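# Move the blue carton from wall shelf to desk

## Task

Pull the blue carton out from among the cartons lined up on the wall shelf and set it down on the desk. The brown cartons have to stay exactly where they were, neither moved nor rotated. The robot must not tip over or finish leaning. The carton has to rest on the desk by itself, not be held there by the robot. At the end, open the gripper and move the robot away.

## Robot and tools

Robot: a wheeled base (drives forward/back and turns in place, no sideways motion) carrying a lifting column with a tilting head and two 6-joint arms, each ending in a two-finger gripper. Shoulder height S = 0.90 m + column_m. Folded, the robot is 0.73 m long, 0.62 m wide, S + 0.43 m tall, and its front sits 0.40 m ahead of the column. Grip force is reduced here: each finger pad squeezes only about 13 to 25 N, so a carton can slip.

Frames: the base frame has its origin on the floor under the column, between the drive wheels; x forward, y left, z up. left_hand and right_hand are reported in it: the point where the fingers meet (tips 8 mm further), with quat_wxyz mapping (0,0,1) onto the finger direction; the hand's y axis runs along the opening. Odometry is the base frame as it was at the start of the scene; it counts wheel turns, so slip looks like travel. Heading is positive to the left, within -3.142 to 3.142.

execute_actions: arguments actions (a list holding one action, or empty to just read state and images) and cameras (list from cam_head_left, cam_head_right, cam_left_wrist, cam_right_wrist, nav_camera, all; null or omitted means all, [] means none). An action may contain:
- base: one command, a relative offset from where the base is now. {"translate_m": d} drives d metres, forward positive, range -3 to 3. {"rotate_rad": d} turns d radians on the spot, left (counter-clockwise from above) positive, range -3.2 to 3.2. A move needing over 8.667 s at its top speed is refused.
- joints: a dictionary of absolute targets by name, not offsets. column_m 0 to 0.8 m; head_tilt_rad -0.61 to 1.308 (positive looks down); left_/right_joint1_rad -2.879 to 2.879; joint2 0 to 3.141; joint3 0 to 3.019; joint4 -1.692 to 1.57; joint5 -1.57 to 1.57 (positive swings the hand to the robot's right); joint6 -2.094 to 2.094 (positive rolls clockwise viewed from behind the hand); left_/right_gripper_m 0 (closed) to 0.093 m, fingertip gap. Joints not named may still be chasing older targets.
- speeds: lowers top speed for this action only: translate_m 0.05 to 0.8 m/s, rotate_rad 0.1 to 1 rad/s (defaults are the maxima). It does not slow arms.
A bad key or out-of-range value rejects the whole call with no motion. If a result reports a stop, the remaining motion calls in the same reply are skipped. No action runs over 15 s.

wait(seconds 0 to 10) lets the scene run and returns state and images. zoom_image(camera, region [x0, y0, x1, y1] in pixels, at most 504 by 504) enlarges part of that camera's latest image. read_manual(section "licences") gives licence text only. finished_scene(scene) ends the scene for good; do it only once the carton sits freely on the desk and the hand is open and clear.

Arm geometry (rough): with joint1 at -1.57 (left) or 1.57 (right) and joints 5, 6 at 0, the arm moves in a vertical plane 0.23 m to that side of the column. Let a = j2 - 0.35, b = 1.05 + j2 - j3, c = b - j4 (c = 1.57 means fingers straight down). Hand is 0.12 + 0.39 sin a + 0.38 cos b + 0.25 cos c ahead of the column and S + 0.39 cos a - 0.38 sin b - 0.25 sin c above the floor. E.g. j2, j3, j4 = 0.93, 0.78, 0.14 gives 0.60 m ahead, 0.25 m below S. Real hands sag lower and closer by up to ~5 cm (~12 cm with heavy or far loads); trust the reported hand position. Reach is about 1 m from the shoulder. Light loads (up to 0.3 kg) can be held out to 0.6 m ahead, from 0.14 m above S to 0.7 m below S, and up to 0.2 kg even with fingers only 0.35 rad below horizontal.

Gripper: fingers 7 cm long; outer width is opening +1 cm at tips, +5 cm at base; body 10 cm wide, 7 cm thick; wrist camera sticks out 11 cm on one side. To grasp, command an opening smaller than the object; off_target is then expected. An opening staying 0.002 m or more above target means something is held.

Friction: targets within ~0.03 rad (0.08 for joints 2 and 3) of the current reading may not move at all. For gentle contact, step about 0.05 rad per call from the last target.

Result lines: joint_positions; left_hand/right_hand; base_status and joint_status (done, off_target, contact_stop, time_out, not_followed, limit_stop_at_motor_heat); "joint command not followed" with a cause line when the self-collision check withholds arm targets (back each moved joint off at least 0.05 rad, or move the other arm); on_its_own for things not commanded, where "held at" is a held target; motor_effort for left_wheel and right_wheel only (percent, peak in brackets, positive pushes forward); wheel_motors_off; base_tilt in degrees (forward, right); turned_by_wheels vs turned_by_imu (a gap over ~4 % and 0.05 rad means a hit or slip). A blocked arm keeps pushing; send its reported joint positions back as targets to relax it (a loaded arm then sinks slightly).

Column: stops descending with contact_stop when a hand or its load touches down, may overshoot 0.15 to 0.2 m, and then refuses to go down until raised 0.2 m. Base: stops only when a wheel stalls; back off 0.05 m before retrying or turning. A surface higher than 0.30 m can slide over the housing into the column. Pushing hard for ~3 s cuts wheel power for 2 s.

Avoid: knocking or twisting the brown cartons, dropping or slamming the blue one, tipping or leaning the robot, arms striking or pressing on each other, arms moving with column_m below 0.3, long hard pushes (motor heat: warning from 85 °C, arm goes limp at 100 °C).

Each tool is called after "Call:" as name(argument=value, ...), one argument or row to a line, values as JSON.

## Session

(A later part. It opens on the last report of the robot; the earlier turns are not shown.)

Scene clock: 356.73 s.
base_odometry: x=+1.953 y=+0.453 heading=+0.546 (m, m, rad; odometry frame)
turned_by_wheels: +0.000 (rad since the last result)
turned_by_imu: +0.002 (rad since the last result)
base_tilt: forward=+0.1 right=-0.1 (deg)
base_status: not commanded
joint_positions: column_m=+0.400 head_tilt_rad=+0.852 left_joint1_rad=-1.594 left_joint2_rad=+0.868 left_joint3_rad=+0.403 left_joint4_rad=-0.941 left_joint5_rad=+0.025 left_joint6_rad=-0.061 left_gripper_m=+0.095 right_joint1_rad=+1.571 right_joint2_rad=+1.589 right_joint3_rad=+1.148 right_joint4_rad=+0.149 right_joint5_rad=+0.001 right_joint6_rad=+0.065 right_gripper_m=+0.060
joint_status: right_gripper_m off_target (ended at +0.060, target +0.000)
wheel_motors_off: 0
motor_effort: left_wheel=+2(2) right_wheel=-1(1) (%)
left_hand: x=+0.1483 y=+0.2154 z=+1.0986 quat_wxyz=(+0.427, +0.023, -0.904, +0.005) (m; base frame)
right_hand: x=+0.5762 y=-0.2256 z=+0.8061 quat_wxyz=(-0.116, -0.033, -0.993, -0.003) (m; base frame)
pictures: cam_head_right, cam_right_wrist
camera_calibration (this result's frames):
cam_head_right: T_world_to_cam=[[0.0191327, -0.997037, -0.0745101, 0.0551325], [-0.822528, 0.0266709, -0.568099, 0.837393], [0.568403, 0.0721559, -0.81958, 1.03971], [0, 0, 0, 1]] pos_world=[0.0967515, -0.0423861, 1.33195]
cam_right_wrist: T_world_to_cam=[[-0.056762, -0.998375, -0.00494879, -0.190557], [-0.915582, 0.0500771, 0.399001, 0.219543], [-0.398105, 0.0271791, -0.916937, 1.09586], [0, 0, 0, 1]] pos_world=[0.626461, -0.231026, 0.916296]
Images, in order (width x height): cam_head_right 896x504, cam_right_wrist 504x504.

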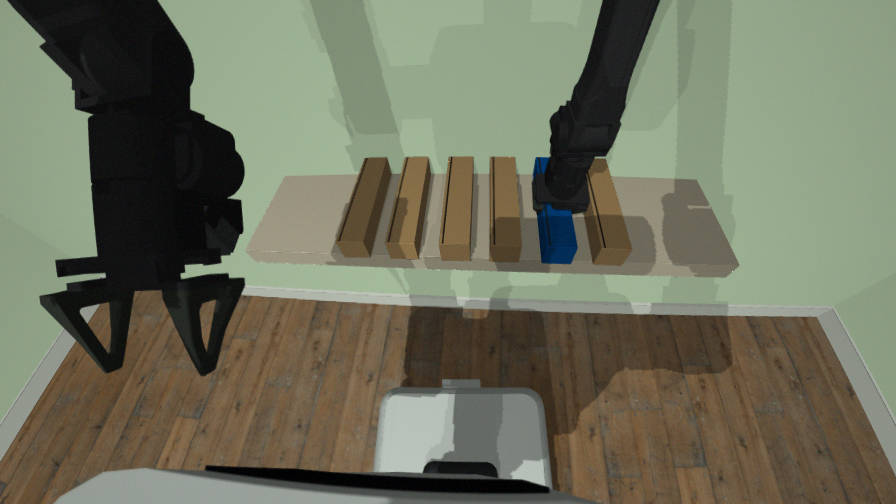

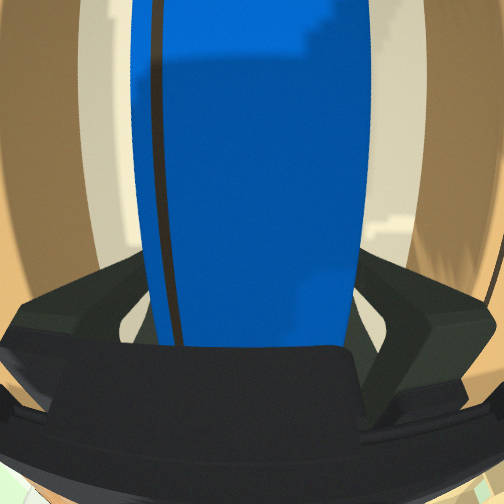

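Call:
execute_actions(
  actions=[
    {"joints": {"column_m": 0.43}},
  ],
  cameras=["cam_head_left", "cam_head_right", "cam_right_wrist"],
)

Scene clock: 360.33 s.
base_odometry: x=+1.953 y=+0.453 heading=+0.546 (m, m, rad; odometry frame)
turned_by_wheels: +0.000 (rad since the last result)
turned_by_imu: +0.002 (rad since the last result)
base_tilt: forward=+0.1 right=-0.2 (deg)
base_status: not commanded
joint_positions: column_m=+0.430 head_tilt_rad=+0.852 left_joint1_rad=-1.594 left_joint2_rad=+0.868 left_joint3_rad=+0.403 left_joint4_rad=-0.941 left_joint5_rad=+0.025 left_joint6_rad=-0.061 left_gripper_m=+0.095 right_joint1_rad=+1.571 right_joint2_rad=+1.589 right_joint3_rad=+1.148 right_joint4_rad=+0.149 right_joint5_rad=+0.001 right_joint6_rad=+0.065 right_gripper_m=+0.060
joint_status: all done
wheel_motors_off: 0
motor_effort: left_wheel=+3(3) right_wheel=-1(1) (%)
left_hand: x=+0.1483 y=+0.2154 z=+1.1285 quat_wxyz=(+0.427, +0.023, -0.904, +0.005) (m; base frame)
right_hand: x=+0.5762 y=-0.2256 z=+0.8361 quat_wxyz=(-0.116, -0.033, -0.993, -0.003) (m; base frame)
pictures: cam_head_left, cam_head_right, cam_right_wrist
camera_calibration (this result's frames):
cam_head_left: T_world_to_cam=[[0.030503, -0.997664, -0.0611311, 0.132882], [-0.808013, 0.0113894, -0.589054, 0.880575], [0.588374, 0.0673626, -0.805778, 1.03799], [0, 0, 0, 1]] pos_world=[0.0967363, 0.0526205, 1.36322]
cam_head_right: T_world_to_cam=[[0.0191327, -0.997037, -0.0745101, 0.057361], [-0.822528, 0.0266709, -0.568099, 0.854385], [0.568403, 0.0721559, -0.81958, 1.06422], [0, 0, 0, 1]] pos_world=[0.0967515, -0.0423861, 1.36186]
cam_right_wrist: T_world_to_cam=[[-0.056762, -0.998375, -0.00494879, -0.190409], [-0.915582, 0.0500771, 0.399001, 0.207609], [-0.398105, 0.0271791, -0.916937, 1.12329], [0, 0, 0, 1]] pos_world=[0.626461, -0.231026, 0.946205]
Images, in order (width x height): cam_head_left 896x504, cam_head_right 896x504, cam_right_wrist 504x504.

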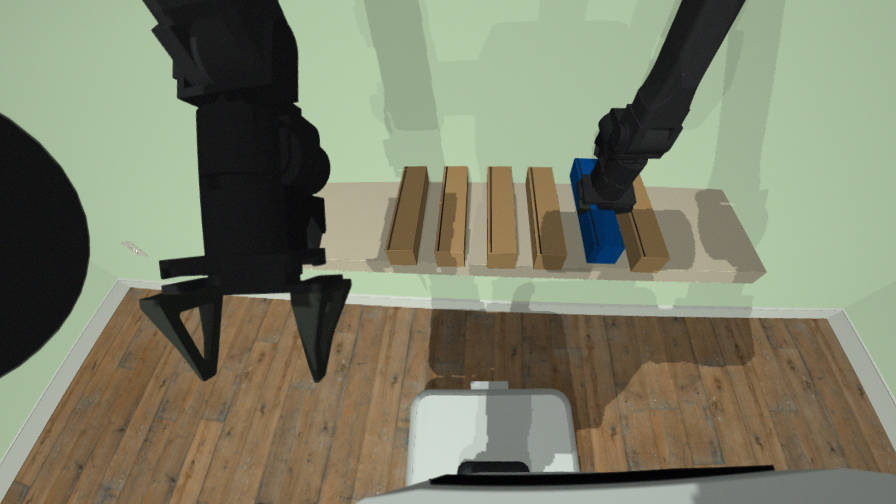

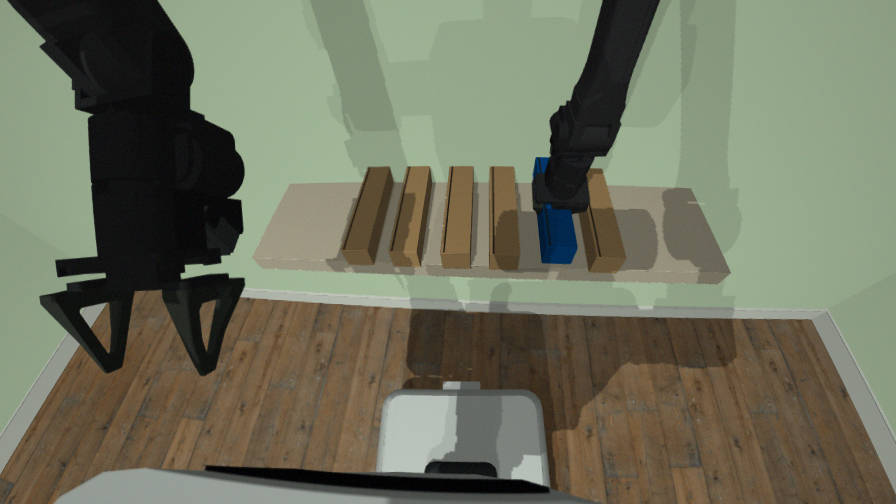

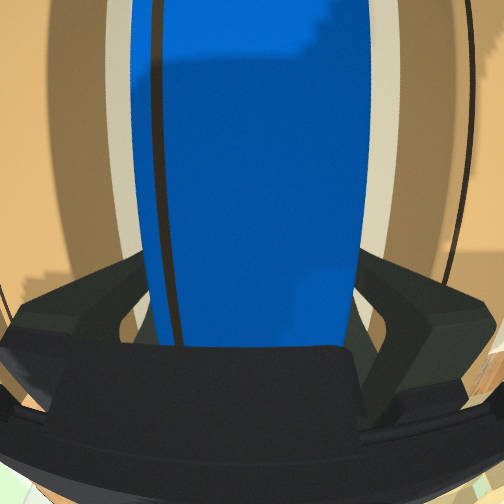

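Call:
execute_actions(
  actions=[
    {"base": {"translate_m": -1.0}, "joints": {"column_m": 0.48, "head_tilt_rad": 0.6}},
  ],
  cameras=["cam_head_left", "cam_head_right", "cam_right_wrist", "cam_left_wrist"],
)

Scene clock: 408.27 s.
base_odometry: x=+1.099 y=-0.066 heading=+0.546 (m, m, rad; odometry frame)
turned_by_wheels: +0.001 (rad since the last result)
turned_by_imu: +0.005 (rad since the last result)
base_tilt: forward=+0.1 right=-0.2 (deg)
base_status: done
joint_positions: column_m=+0.480 head_tilt_rad=+0.617 left_joint1_rad=-1.594 left_joint2_rad=+0.868 left_joint3_rad=+0.401 left_joint4_rad=-0.941 left_joint5_rad=+0.025 left_joint6_rad=-0.061 left_gripper_m=+0.095 right_joint1_rad=+1.571 right_joint2_rad=+1.589 right_joint3_rad=+1.146 right_joint4_rad=+0.149 right_joint5_rad=+0.001 right_joint6_rad=+0.065 right_gripper_m=+0.060
joint_status: all done
wheel_motors_off: 0
motor_effort: left_wheel=+1(76) right_wheel=-1(55) (%)
left_hand: x=+0.1471 y=+0.2154 z=+1.1789 quat_wxyz=(+0.428, +0.023, -0.903, +0.005) (m; base frame)
right_hand: x=+0.5746 y=-0.2256 z=+0.8857 quat_wxyz=(-0.114, -0.033, -0.993, -0.003) (m; base frame)
pictures: cam_head_left, cam_head_right, cam_left_wrist, cam_right_wrist
camera_calibration (this result's frames):
cam_head_left: T_world_to_cam=[[0.0439055, -0.997664, -0.0523426, 0.122384], [-0.648545, 0.0113894, -0.761091, 1.15424], [0.759909, 0.0673626, -0.64653, 0.836248], [0, 0, 0, 1]] pos_world=[0.107731, 0.0526205, 1.42554]
cam_head_right: T_world_to_cam=[[0.0359651, -0.997037, -0.0680024, 0.0507042], [-0.667543, 0.0266709, -0.744094, 1.13303], [0.743702, 0.0721559, -0.664605, 0.869245], [0, 0, 0, 1]] pos_world=[0.108061, -0.0423861, 1.42423]
cam_left_wrist: T_world_to_cam=[[0.0375097, -0.999285, -0.00484422, 0.215053], [-0.074949, -0.00764724, 0.997158, -1.15719], [-0.996482, -0.0370401, -0.0751822, 0.367382], [0, 0, 0, 1]] pos_world=[0.271293, 0.219658, 1.18256]
cam_right_wrist: T_world_to_cam=[[-0.0567749, -0.998375, -0.00479713, -0.190382], [-0.914513, 0.050077, 0.401444, 0.183561], [-0.400552, 0.027179, -0.915871, 1.1686], [0, 0, 0, 1]] pos_world=[0.625147, -0.231026, 0.995687]
Images, in order (width x height): cam_head_left 896x504, cam_head_right 896x504, cam_left_wrist 504x504, cam_right_wrist 504x504.

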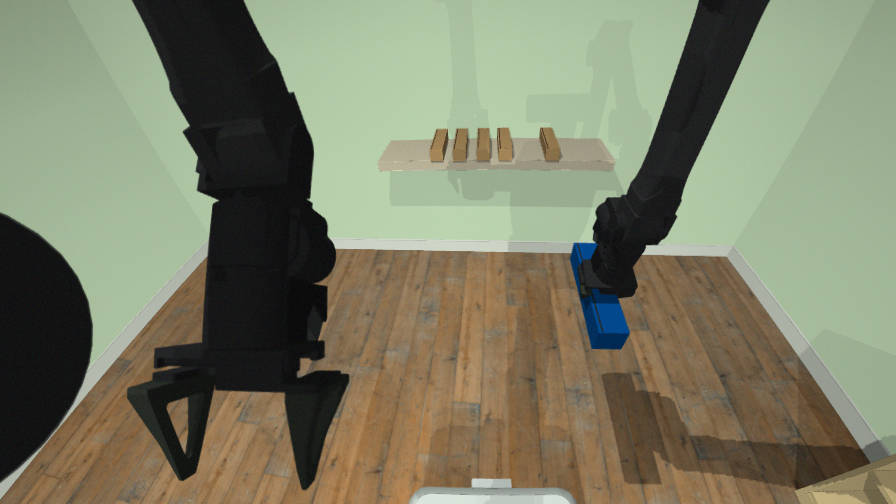

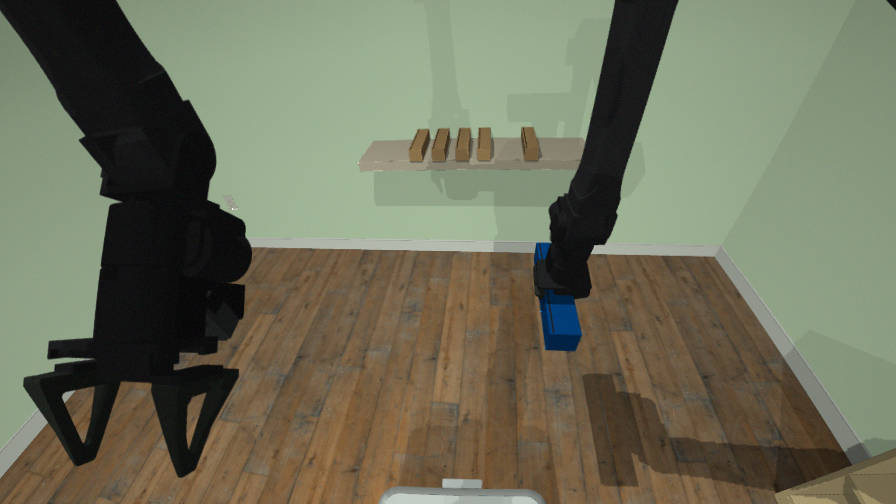

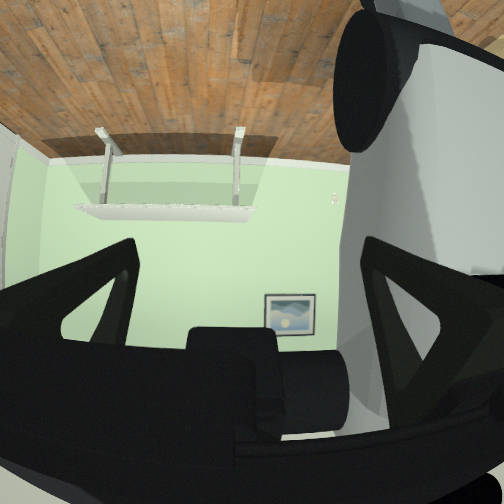

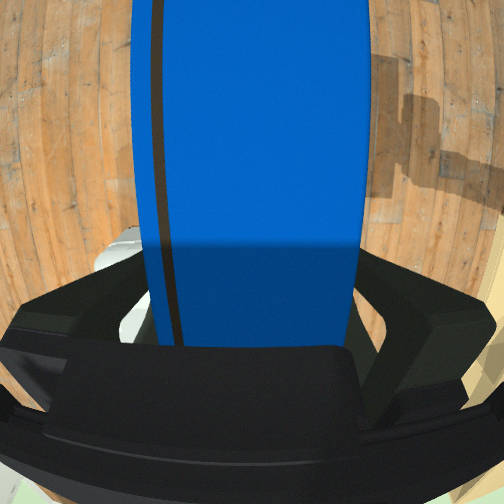

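Call:
zoom_image(
  camera="cam_left_wrist",
  region=[30, 110, 290, 240],
)

Call:
zoom_image(
  camera="cam_head_left",
  region=[370, 110, 630, 190],
)

Region (30, 110, 290, 240) of cam_left_wrist's 504x504 image, scaled by 1.938, with more detail than that image has.

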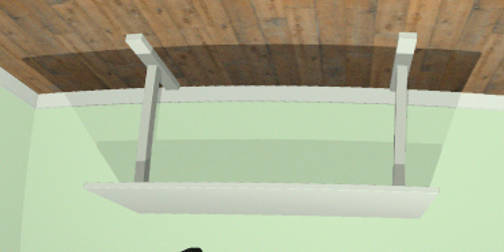

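Region (370, 110, 630, 190) of cam_head_left's 896x504 image, scaled by 1.938, with more detail than that image has; it fills the top 155 rows of this view, and the rest is white.

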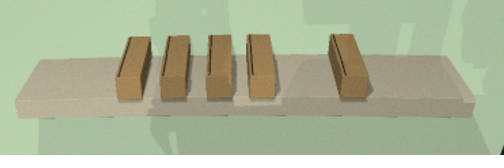

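Call:
execute_actions(
  actions=[
    {"base": {"rotate_rad": 2.85}, "joints": {"column_m": 0.42, "head_tilt_rad": 0.5}},
  ],
  cameras=["cam_head_left", "cam_head_right", "cam_right_wrist", "nav_camera"],
)

Scene clock: 444.60 s.
base_odometry: x=+1.099 y=-0.066 heading=-2.888 (m, m, rad; odometry frame)
turned_by_wheels: +2.849 (rad since the last result)
turned_by_imu: +2.868 (rad since the last result)
base_tilt: forward=+0.2 right=-0.3 (deg)
base_status: done
joint_positions: column_m=+0.420 head_tilt_rad=+0.518 left_joint1_rad=-1.594 left_joint2_rad=+0.868 left_joint3_rad=+0.403 left_joint4_rad=-0.941 left_joint5_rad=+0.025 left_joint6_rad=-0.061 left_gripper_m=+0.095 right_joint1_rad=+1.569 right_joint2_rad=+1.589 right_joint3_rad=+1.146 right_joint4_rad=+0.149 right_joint5_rad=+0.001 right_joint6_rad=+0.065 right_gripper_m=+0.060
joint_status: all done
wheel_motors_off: 0
motor_effort: left_wheel=-6(50) right_wheel=+5(54) (%)
left_hand: x=+0.1483 y=+0.2154 z=+1.1186 quat_wxyz=(+0.427, +0.023, -0.904, +0.005) (m; base frame)
right_hand: x=+0.5746 y=-0.2269 z=+0.8258 quat_wxyz=(-0.114, -0.033, -0.993, -0.002) (m; base frame)
pictures: cam_head_left, cam_head_right, cam_right_wrist, nav_camera
camera_calibration (this result's frames):
cam_head_left: T_world_to_cam=[[0.0488476, -0.997664, -0.0477636, 0.112565], [-0.570427, 0.0113894, -0.821269, 1.18938], [0.819894, 0.0673626, -0.568538, 0.684883], [0, 0, 0, 1]] pos_world=[0.111426, 0.0526205, 1.37156]
cam_head_right: T_world_to_cam=[[0.0424882, -0.997037, -0.0641293, 0.0408613], [-0.591006, 0.0266709, -0.806226, 1.17202], [0.805547, 0.0721559, -0.588122, 0.718826], [0, 0, 0, 1]] pos_world=[0.111885, -0.0423861, 1.37029]
cam_right_wrist: T_world_to_cam=[[-0.057727, -0.998327, -0.00314802, -0.192763], [-0.914465, 0.0516122, 0.40136, 0.208047], [-0.400527, 0.0260481, -0.915915, 1.11358], [0, 0, 0, 1]] pos_world=[0.62514, -0.232185, 0.935832]
Images, in order (width x height): cam_head_left 896x504, cam_head_right 896x504, cam_right_wrist 504x504, nav_camera 896x504.

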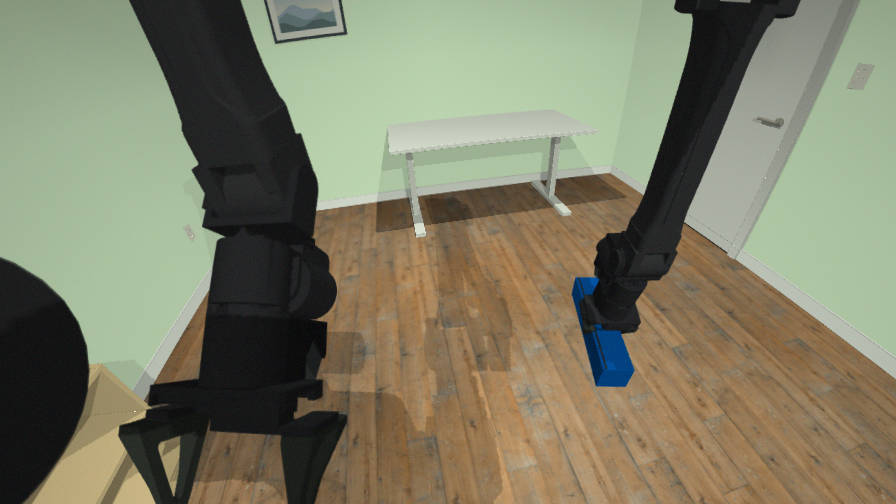

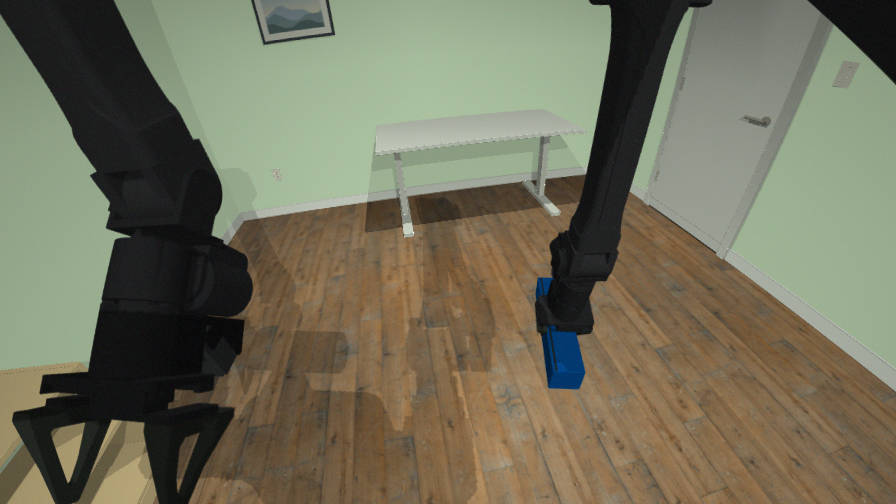

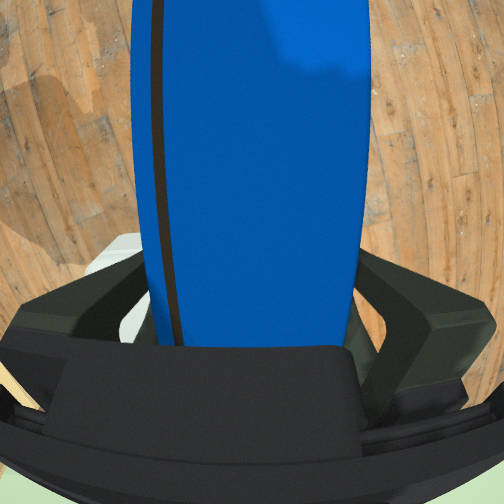

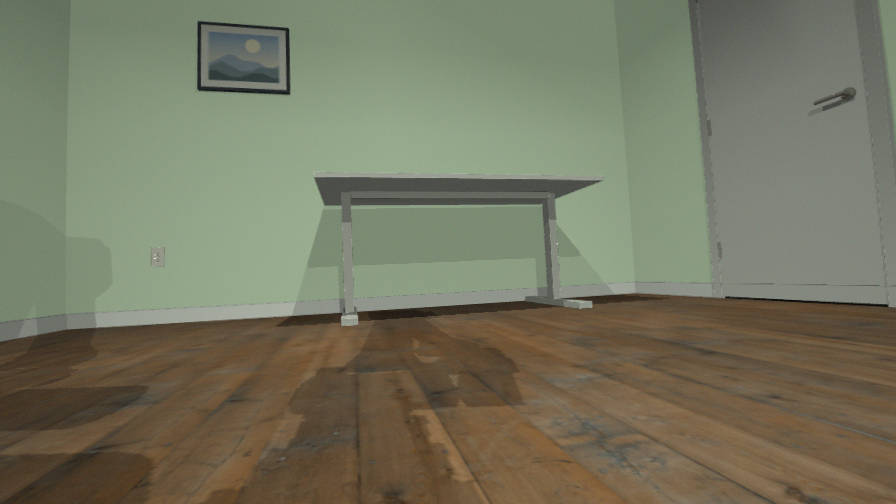

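Call:
zoom_image(
  camera="cam_head_left",
  region=[370, 95, 620, 250],
)

Call:
zoom_image(
  camera="nav_camera",
  region=[290, 155, 630, 340],
)

Call:
zoom_image(
  camera="cam_head_right",
  region=[355, 95, 605, 250],
)

Region (370, 95, 620, 250) of cam_head_left's 896x504 image, scaled by 2.016, with more detail than that image has; it fills the top 312 rows of this view, and the rest is white.

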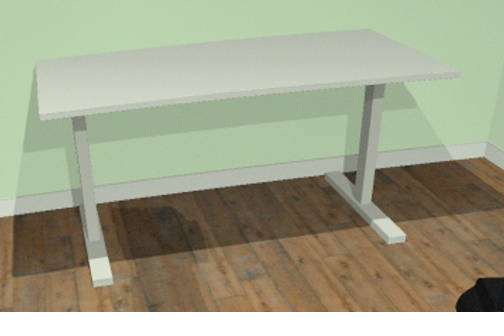

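Region (290, 155, 630, 340) of nav_camera's 896x504 image, scaled by 1.482, with more detail than that image has; it fills the top 274 rows of this view, and the rest is white.

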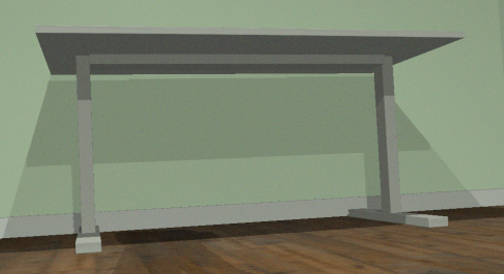

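Region (355, 95, 605, 250) of cam_head_right's 896x504 image, scaled by 2.016, with more detail than that image has; it fills the top 312 rows of this view, and the rest is white.

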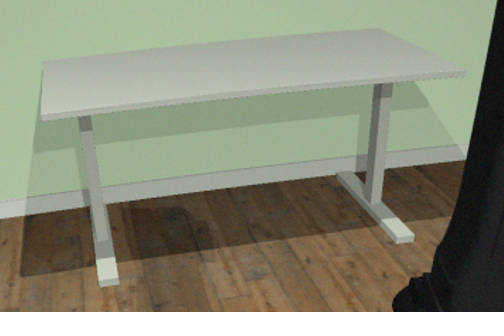

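Call:
execute_actions(
  actions=[
    {"base": {"translate_m": 2.07}, "joints": {"column_m": 0.385, "head_tilt_rad": 0.95}},
  ],
  cameras=["cam_head_left", "cam_head_right", "cam_right_wrist", "nav_camera"],
)

Scene clock: 496.93 s.
base_odometry: x=-0.905 y=-0.587 heading=-2.887 (m, m, rad; odometry frame)
turned_by_wheels: +0.001 (rad since the last result)
turned_by_imu: +0.001 (rad since the last result)
base_tilt: forward=+0.2 right=-0.2 (deg)
base_status: done
joint_positions: column_m=+0.385 head_tilt_rad=+0.951 left_joint1_rad=-1.594 left_joint2_rad=+0.868 left_joint3_rad=+0.403 left_joint4_rad=-0.941 left_joint5_rad=+0.025 left_joint6_rad=-0.061 left_gripper_m=+0.095 right_joint1_rad=+1.569 right_joint2_rad=+1.590 right_joint3_rad=+1.146 right_joint4_rad=+0.149 right_joint5_rad=+0.001 right_joint6_rad=+0.065 right_gripper_m=+0.060
joint_status: all done
wheel_motors_off: 0
motor_effort: left_wheel=+1(62) right_wheel=-1(55) (%)
left_hand: x=+0.1483 y=+0.2154 z=+1.0836 quat_wxyz=(+0.427, +0.023, -0.904, +0.005) (m; base frame)
right_hand: x=+0.5744 y=-0.2269 z=+0.7906 quat_wxyz=(-0.114, -0.033, -0.993, -0.002) (m; base frame)
pictures: cam_head_left, cam_head_right, cam_right_wrist, nav_camera
camera_calibration (this result's frames):
cam_head_left: T_world_to_cam=[[0.0243113, -0.997664, -0.0638467, 0.13417], [-0.862279, 0.0113894, -0.506305, 0.743387], [0.505849, 0.0673626, -0.859988, 1.08026], [0, 0, 0, 1]] pos_world=[0.0912974, 0.0526205, 1.31396]
cam_head_right: T_world_to_cam=[[0.0116744, -0.997037, -0.0760363, 0.0564809], [-0.874652, 0.0266709, -0.484018, 0.716205], [0.484611, 0.0721559, -0.871748, 1.10314], [0, 0, 0, 1]] pos_world=[0.0911786, -0.0423861, 1.31261]
cam_right_wrist: T_world_to_cam=[[-0.0577288, -0.998327, -0.00312635, -0.192901], [-0.914312, 0.0516126, 0.401709, 0.221635], [-0.400876, 0.0260487, -0.915762, 1.08134], [0, 0, 0, 1]] pos_world=[0.624993, -0.232185, 0.900619]
Images, in order (width x height): cam_head_left 896x504, cam_head_right 896x504, cam_right_wrist 504x504, nav_camera 896x504.

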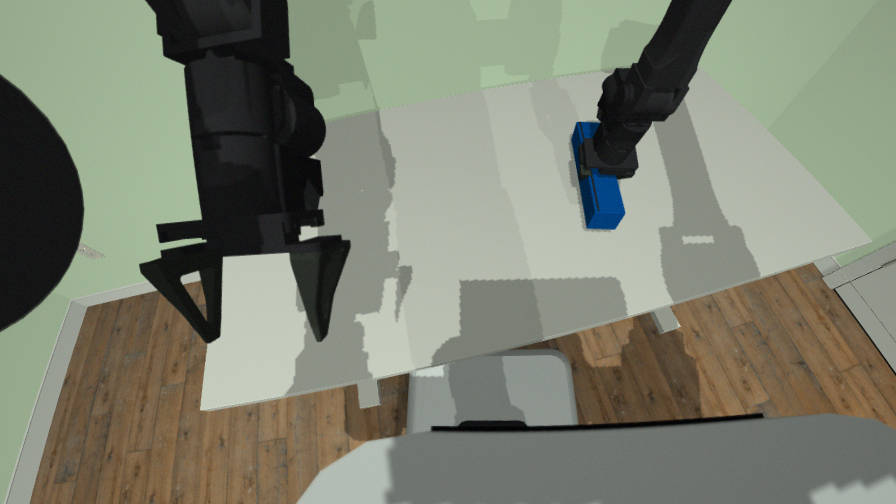

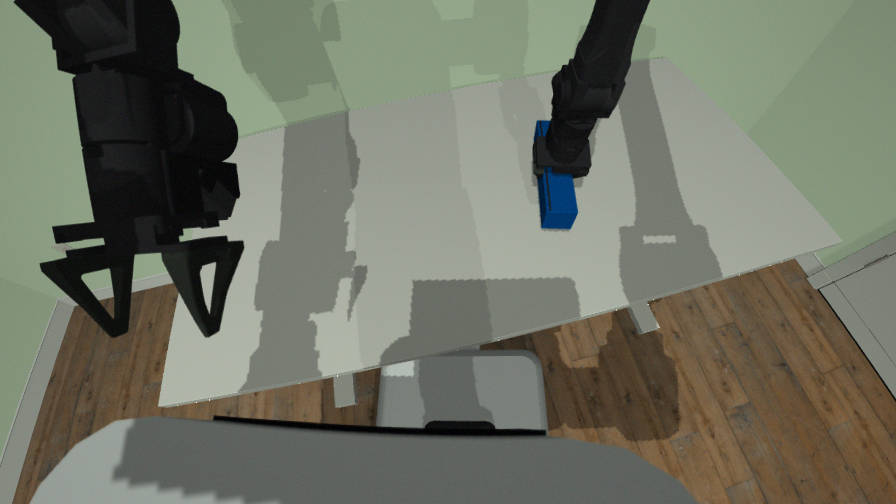

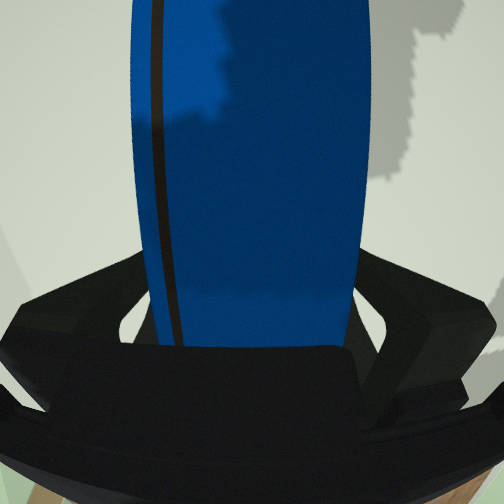

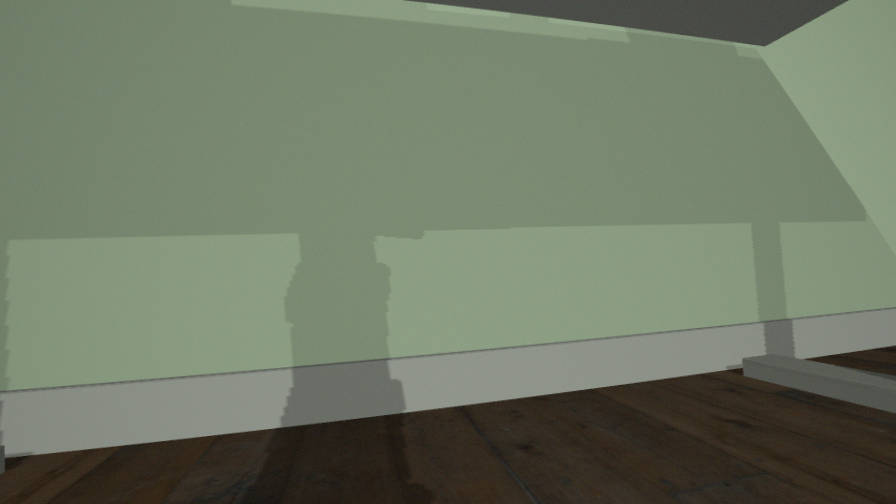

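Call:
zoom_image(
  camera="cam_head_left",
  region=[540, 110, 700, 330],
)

Call:
zoom_image(
  camera="cam_head_right",
  region=[500, 110, 660, 330],
)

Call:
zoom_image(
  camera="cam_head_left",
  region=[180, 370, 260, 430],
)

Call:
zoom_image(
  camera="cam_head_right",
  region=[140, 370, 220, 430],
)

Region (540, 110, 700, 330) of cam_head_left's 896x504 image, scaled by 2.291, with more detail than that image has; it fills the left 367 columns of this view, and the rest is white.

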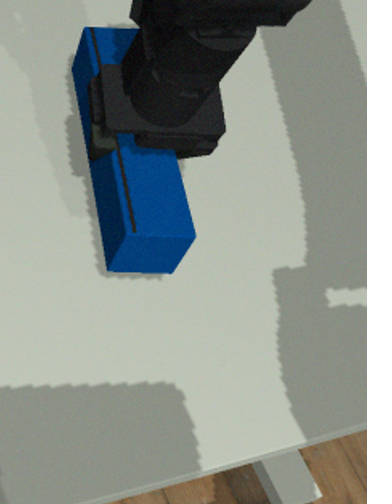

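Region (500, 110, 660, 330) of cam_head_right's 896x504 image, scaled by 2.291, with more detail than that image has; it fills the left 367 columns of this view, and the rest is white.

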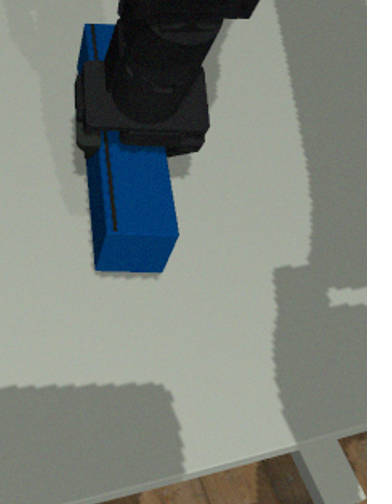

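Region (180, 370, 260, 430) of cam_head_left's 896x504 image, scaled by 6.300, with more detail than that image has; it fills the top 378 rows of this view, and the rest is white.

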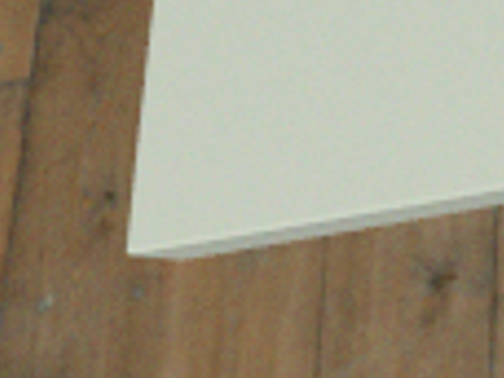

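Region (140, 370, 220, 430) of cam_head_right's 896x504 image, scaled by 6.300, with more detail than that image has; it fills the top 378 rows of this view, and the rest is white.

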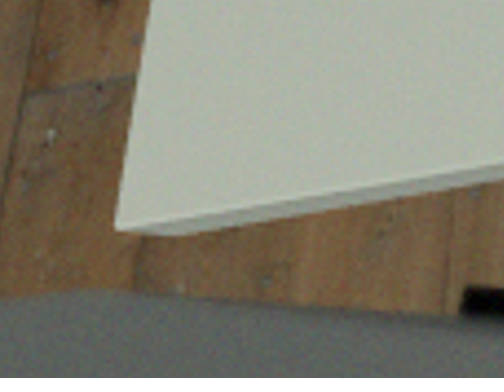

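Call:
execute_actions(
  actions=[
    {"joints": {"column_m": 0.362}},
  ],
  cameras=["cam_head_left", "cam_head_right", "cam_right_wrist"],
)

Call:
zoom_image(
  camera="cam_head_left",
  region=[560, 150, 660, 260],
)

Call:
zoom_image(
  camera="cam_head_right",
  region=[510, 150, 610, 260],
)

Scene clock: 534.87 s.
base_odometry: x=-0.905 y=-0.587 heading=-2.887 (m, m, rad; odometry frame)
turned_by_wheels: +0.000 (rad since the last result)
turned_by_imu: +0.002 (rad since the last result)
base_tilt: forward=+0.3 right=-0.1 (deg)
base_status: not commanded
joint_positions: column_m=+0.362 head_tilt_rad=+0.951 left_joint1_rad=-1.594 left_joint2_rad=+0.868 left_joint3_rad=+0.403 left_joint4_rad=-0.941 left_joint5_rad=+0.025 left_joint6_rad=-0.061 left_gripper_m=+0.095 right_joint1_rad=+1.569 right_joint2_rad=+1.590 right_joint3_rad=+1.146 right_joint4_rad=+0.149 right_joint5_rad=+0.001 right_joint6_rad=+0.065 right_gripper_m=+0.060
joint_status: all done
wheel_motors_off: 0
motor_effort: left_wheel=+3(3) right_wheel=-2(3) (%)
left_hand: x=+0.1483 y=+0.2154 z=+1.0606 quat_wxyz=(+0.427, +0.023, -0.904, +0.005) (m; base frame)
right_hand: x=+0.5744 y=-0.2269 z=+0.7676 quat_wxyz=(-0.114, -0.033, -0.993, -0.002) (m; base frame)
pictures: cam_head_left, cam_head_right, cam_right_wrist
camera_calibration (this result's frames):
cam_head_left: T_world_to_cam=[[0.0243113, -0.997664, -0.0638467, 0.132702], [-0.862279, 0.0113894, -0.506305, 0.731751], [0.505849, 0.0673626, -0.859988, 1.06049], [0, 0, 0, 1]] pos_world=[0.0912974, 0.0526205, 1.29097]
cam_head_right: T_world_to_cam=[[0.0116744, -0.997037, -0.0760363, 0.0547334], [-0.874652, 0.0266709, -0.484018, 0.705082], [0.484612, 0.0721559, -0.871748, 1.0831], [0, 0, 0, 1]] pos_world=[0.0911786, -0.0423861, 1.28962]
cam_right_wrist: T_world_to_cam=[[-0.0577288, -0.998327, -0.00312635, -0.192972], [-0.914312, 0.0516126, 0.401709, 0.230868], [-0.400876, 0.0260487, -0.915762, 1.0603], [0, 0, 0, 1]] pos_world=[0.624993, -0.232185, 0.877635]
Images, in order (width x height): cam_head_left 896x504, cam_head_right 896x504, cam_right_wrist 504x504.

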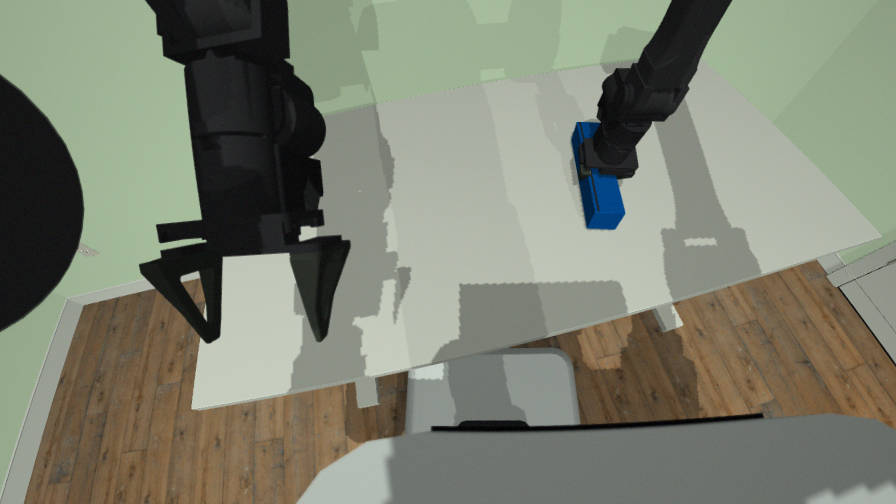

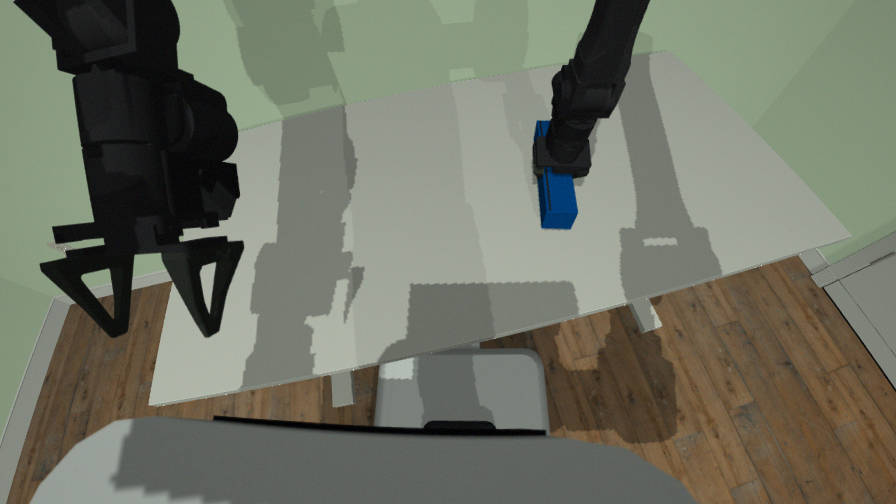

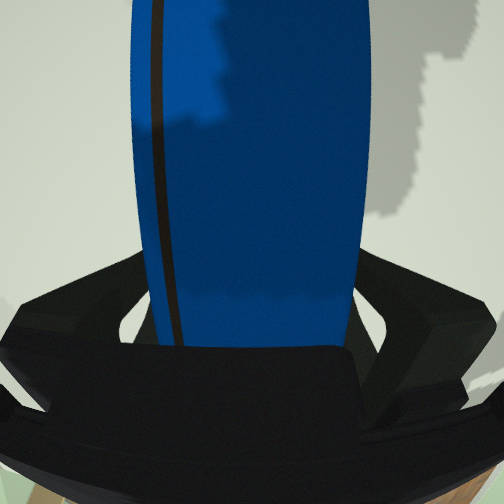

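Region (560, 150, 660, 260) of cam_head_left's 896x504 image, scaled by 4.582, with more detail than that image has; it fills the left 458 columns of this view, and the rest is white.

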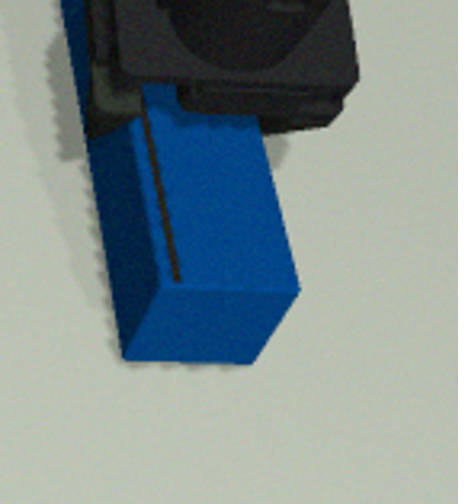

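Region (510, 150, 610, 260) of cam_head_right's 896x504 image, scaled by 4.582, with more detail than that image has; it fills the left 458 columns of this view, and the rest is white.

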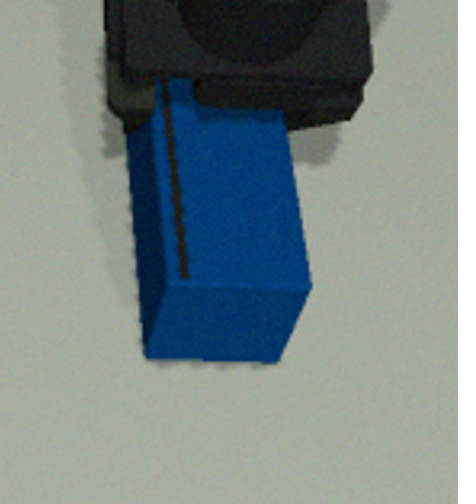

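Call:
execute_actions(
  actions=[
    {"joints": {"column_m": 0.344}},
  ],
  cameras=["cam_head_left", "cam_head_right", "cam_right_wrist"],
)

Call:
zoom_image(
  camera="cam_head_left",
  region=[560, 150, 660, 260],
)

Call:
zoom_image(
  camera="cam_head_right",
  region=[510, 150, 610, 260],
)

Scene clock: 557.70 s.
base_odometry: x=-0.905 y=-0.587 heading=-2.887 (m, m, rad; odometry frame)
turned_by_wheels: +0.000 (rad since the last result)
turned_by_imu: +0.002 (rad since the last result)
base_tilt: forward=+0.2 right=-0.2 (deg)
base_status: not commanded
joint_positions: column_m=+0.344 head_tilt_rad=+0.951 left_joint1_rad=-1.594 left_joint2_rad=+0.868 left_joint3_rad=+0.403 left_joint4_rad=-0.941 left_joint5_rad=+0.025 left_joint6_rad=-0.061 left_gripper_m=+0.095 right_joint1_rad=+1.569 right_joint2_rad=+1.589 right_joint3_rad=+1.146 right_joint4_rad=+0.150 right_joint5_rad=+0.001 right_joint6_rad=+0.065 right_gripper_m=+0.060
joint_status: all done
wheel_motors_off: 0
motor_effort: left_wheel=+3(3) right_wheel=-2(2) (%)
left_hand: x=+0.1483 y=+0.2154 z=+1.0426 quat_wxyz=(+0.427, +0.023, -0.904, +0.005) (m; base frame)
right_hand: x=+0.5747 y=-0.2269 z=+0.7498 quat_wxyz=(-0.115, -0.033, -0.993, -0.002) (m; base frame)
pictures: cam_head_left, cam_head_right, cam_right_wrist
camera_calibration (this result's frames):
cam_head_left: T_world_to_cam=[[0.0243113, -0.997664, -0.0638467, 0.131553], [-0.862279, 0.0113894, -0.506305, 0.722637], [0.505849, 0.0673626, -0.859988, 1.04501], [0, 0, 0, 1]] pos_world=[0.0912974, 0.0526205, 1.27297]
cam_head_right: T_world_to_cam=[[0.0116744, -0.997037, -0.0760363, 0.0533646], [-0.874652, 0.0266709, -0.484018, 0.696368], [0.484612, 0.0721559, -0.871748, 1.06741], [0, 0, 0, 1]] pos_world=[0.0911786, -0.0423861, 1.27162]
cam_right_wrist: T_world_to_cam=[[-0.0577252, -0.998327, -0.00316969, -0.192981], [-0.914618, 0.0516118, 0.401011, 0.238977], [-0.400177, 0.0260475, -0.916068, 1.04393], [0, 0, 0, 1]] pos_world=[0.62519, -0.232185, 0.859866]
Images, in order (width x height): cam_head_left 896x504, cam_head_right 896x504, cam_right_wrist 504x504.

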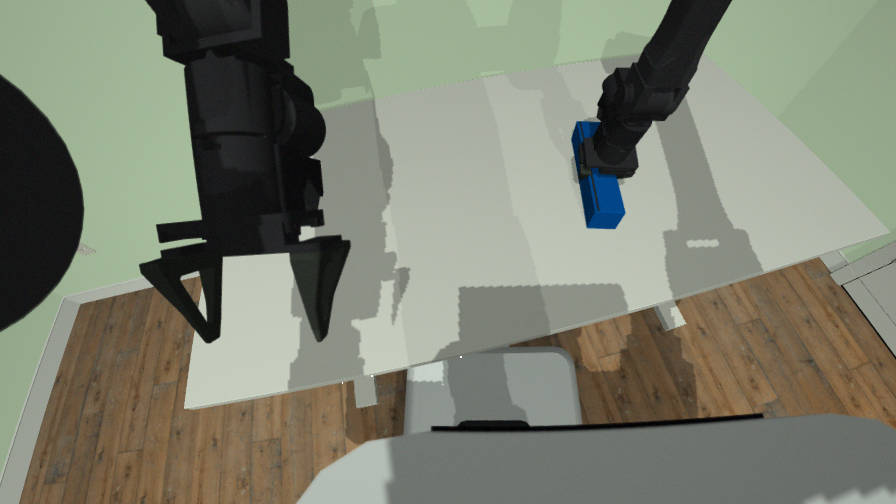

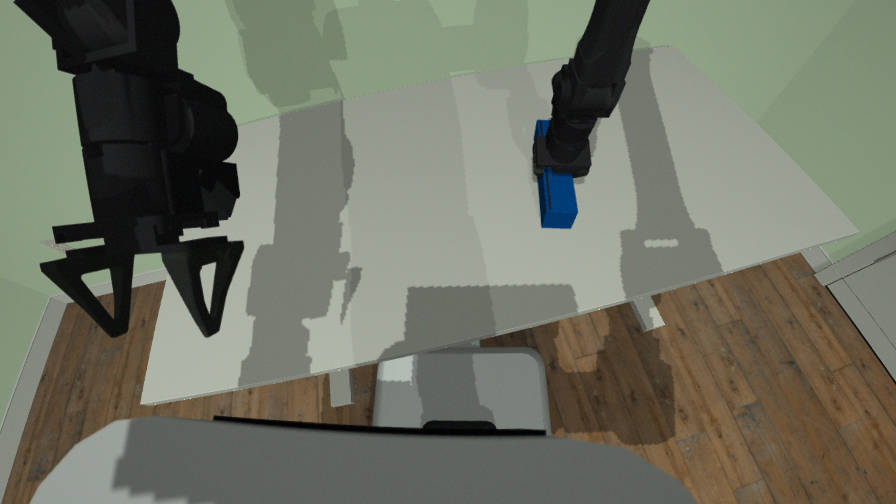

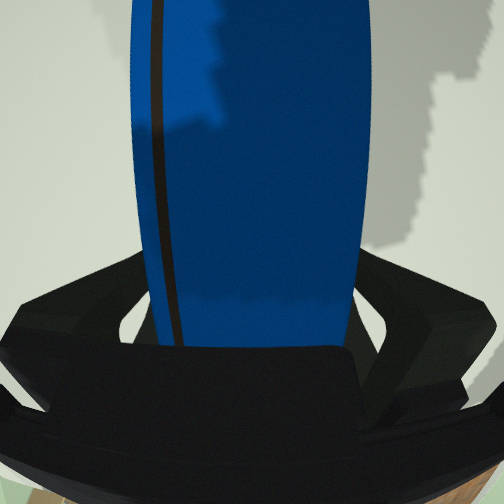

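Region (560, 150, 660, 260) of cam_head_left's 896x504 image, scaled by 4.582, with more detail than that image has; it fills the left 458 columns of this view, and the rest is white.

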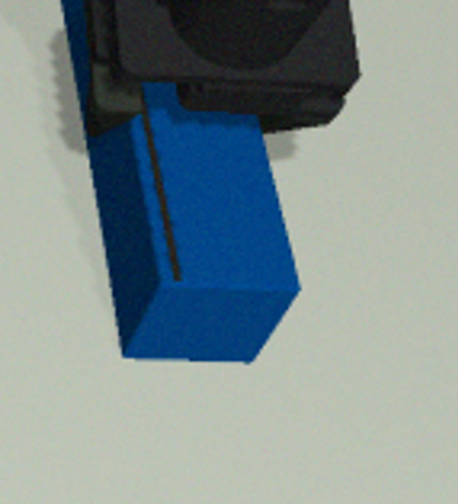

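Region (510, 150, 610, 260) of cam_head_right's 896x504 image, scaled by 4.582, with more detail than that image has; it fills the left 458 columns of this view, and the rest is white.

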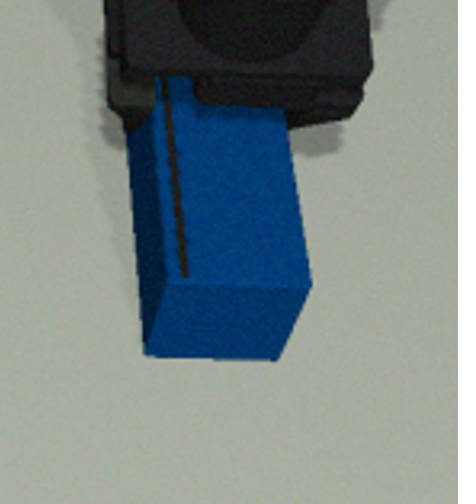

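Call:
execute_actions(
  actions=[
    {"joints": {"right_gripper_m": 0.093}},
  ],
  cameras=["cam_right_wrist"],
)

Scene clock: 567.90 s.
base_odometry: x=-0.905 y=-0.587 heading=-2.887 (m, m, rad; odometry frame)
turned_by_wheels: +0.000 (rad since the last result)
turned_by_imu: +0.002 (rad since the last result)
base_tilt: forward=+0.1 right=-0.4 (deg)
base_status: not commanded
joint_positions: column_m=+0.344 head_tilt_rad=+0.951 left_joint1_rad=-1.594 left_joint2_rad=+0.868 left_joint3_rad=+0.403 left_joint4_rad=-0.941 left_joint5_rad=+0.025 left_joint6_rad=-0.061 left_gripper_m=+0.095 right_joint1_rad=+1.569 right_joint2_rad=+1.589 right_joint3_rad=+1.146 right_joint4_rad=+0.150 right_joint5_rad=+0.001 right_joint6_rad=+0.065 right_gripper_m=+0.093
joint_status: all done
wheel_motors_off: 0
motor_effort: left_wheel=+4(4) right_wheel=-2(3) (%)
left_hand: x=+0.1483 y=+0.2154 z=+1.0426 quat_wxyz=(+0.427, +0.023, -0.904, +0.005) (m; base frame)
right_hand: x=+0.5747 y=-0.2269 z=+0.7498 quat_wxyz=(-0.115, -0.033, -0.993, -0.002) (m; base frame)
pictures: cam_right_wrist
camera_calibration (this result's frames):
cam_right_wrist: T_world_to_cam=[[-0.0577252, -0.998327, -0.00316969, -0.192981], [-0.914618, 0.0516118, 0.401011, 0.238977], [-0.400177, 0.0260475, -0.916068, 1.04393], [0, 0, 0, 1]] pos_world=[0.62519, -0.232185, 0.859866]
Images, in order (width x height): cam_right_wrist 504x504.

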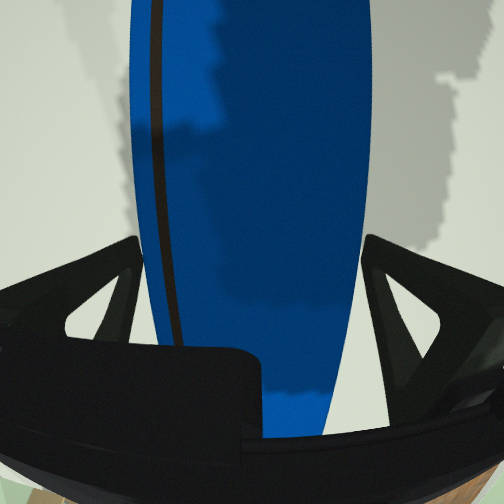

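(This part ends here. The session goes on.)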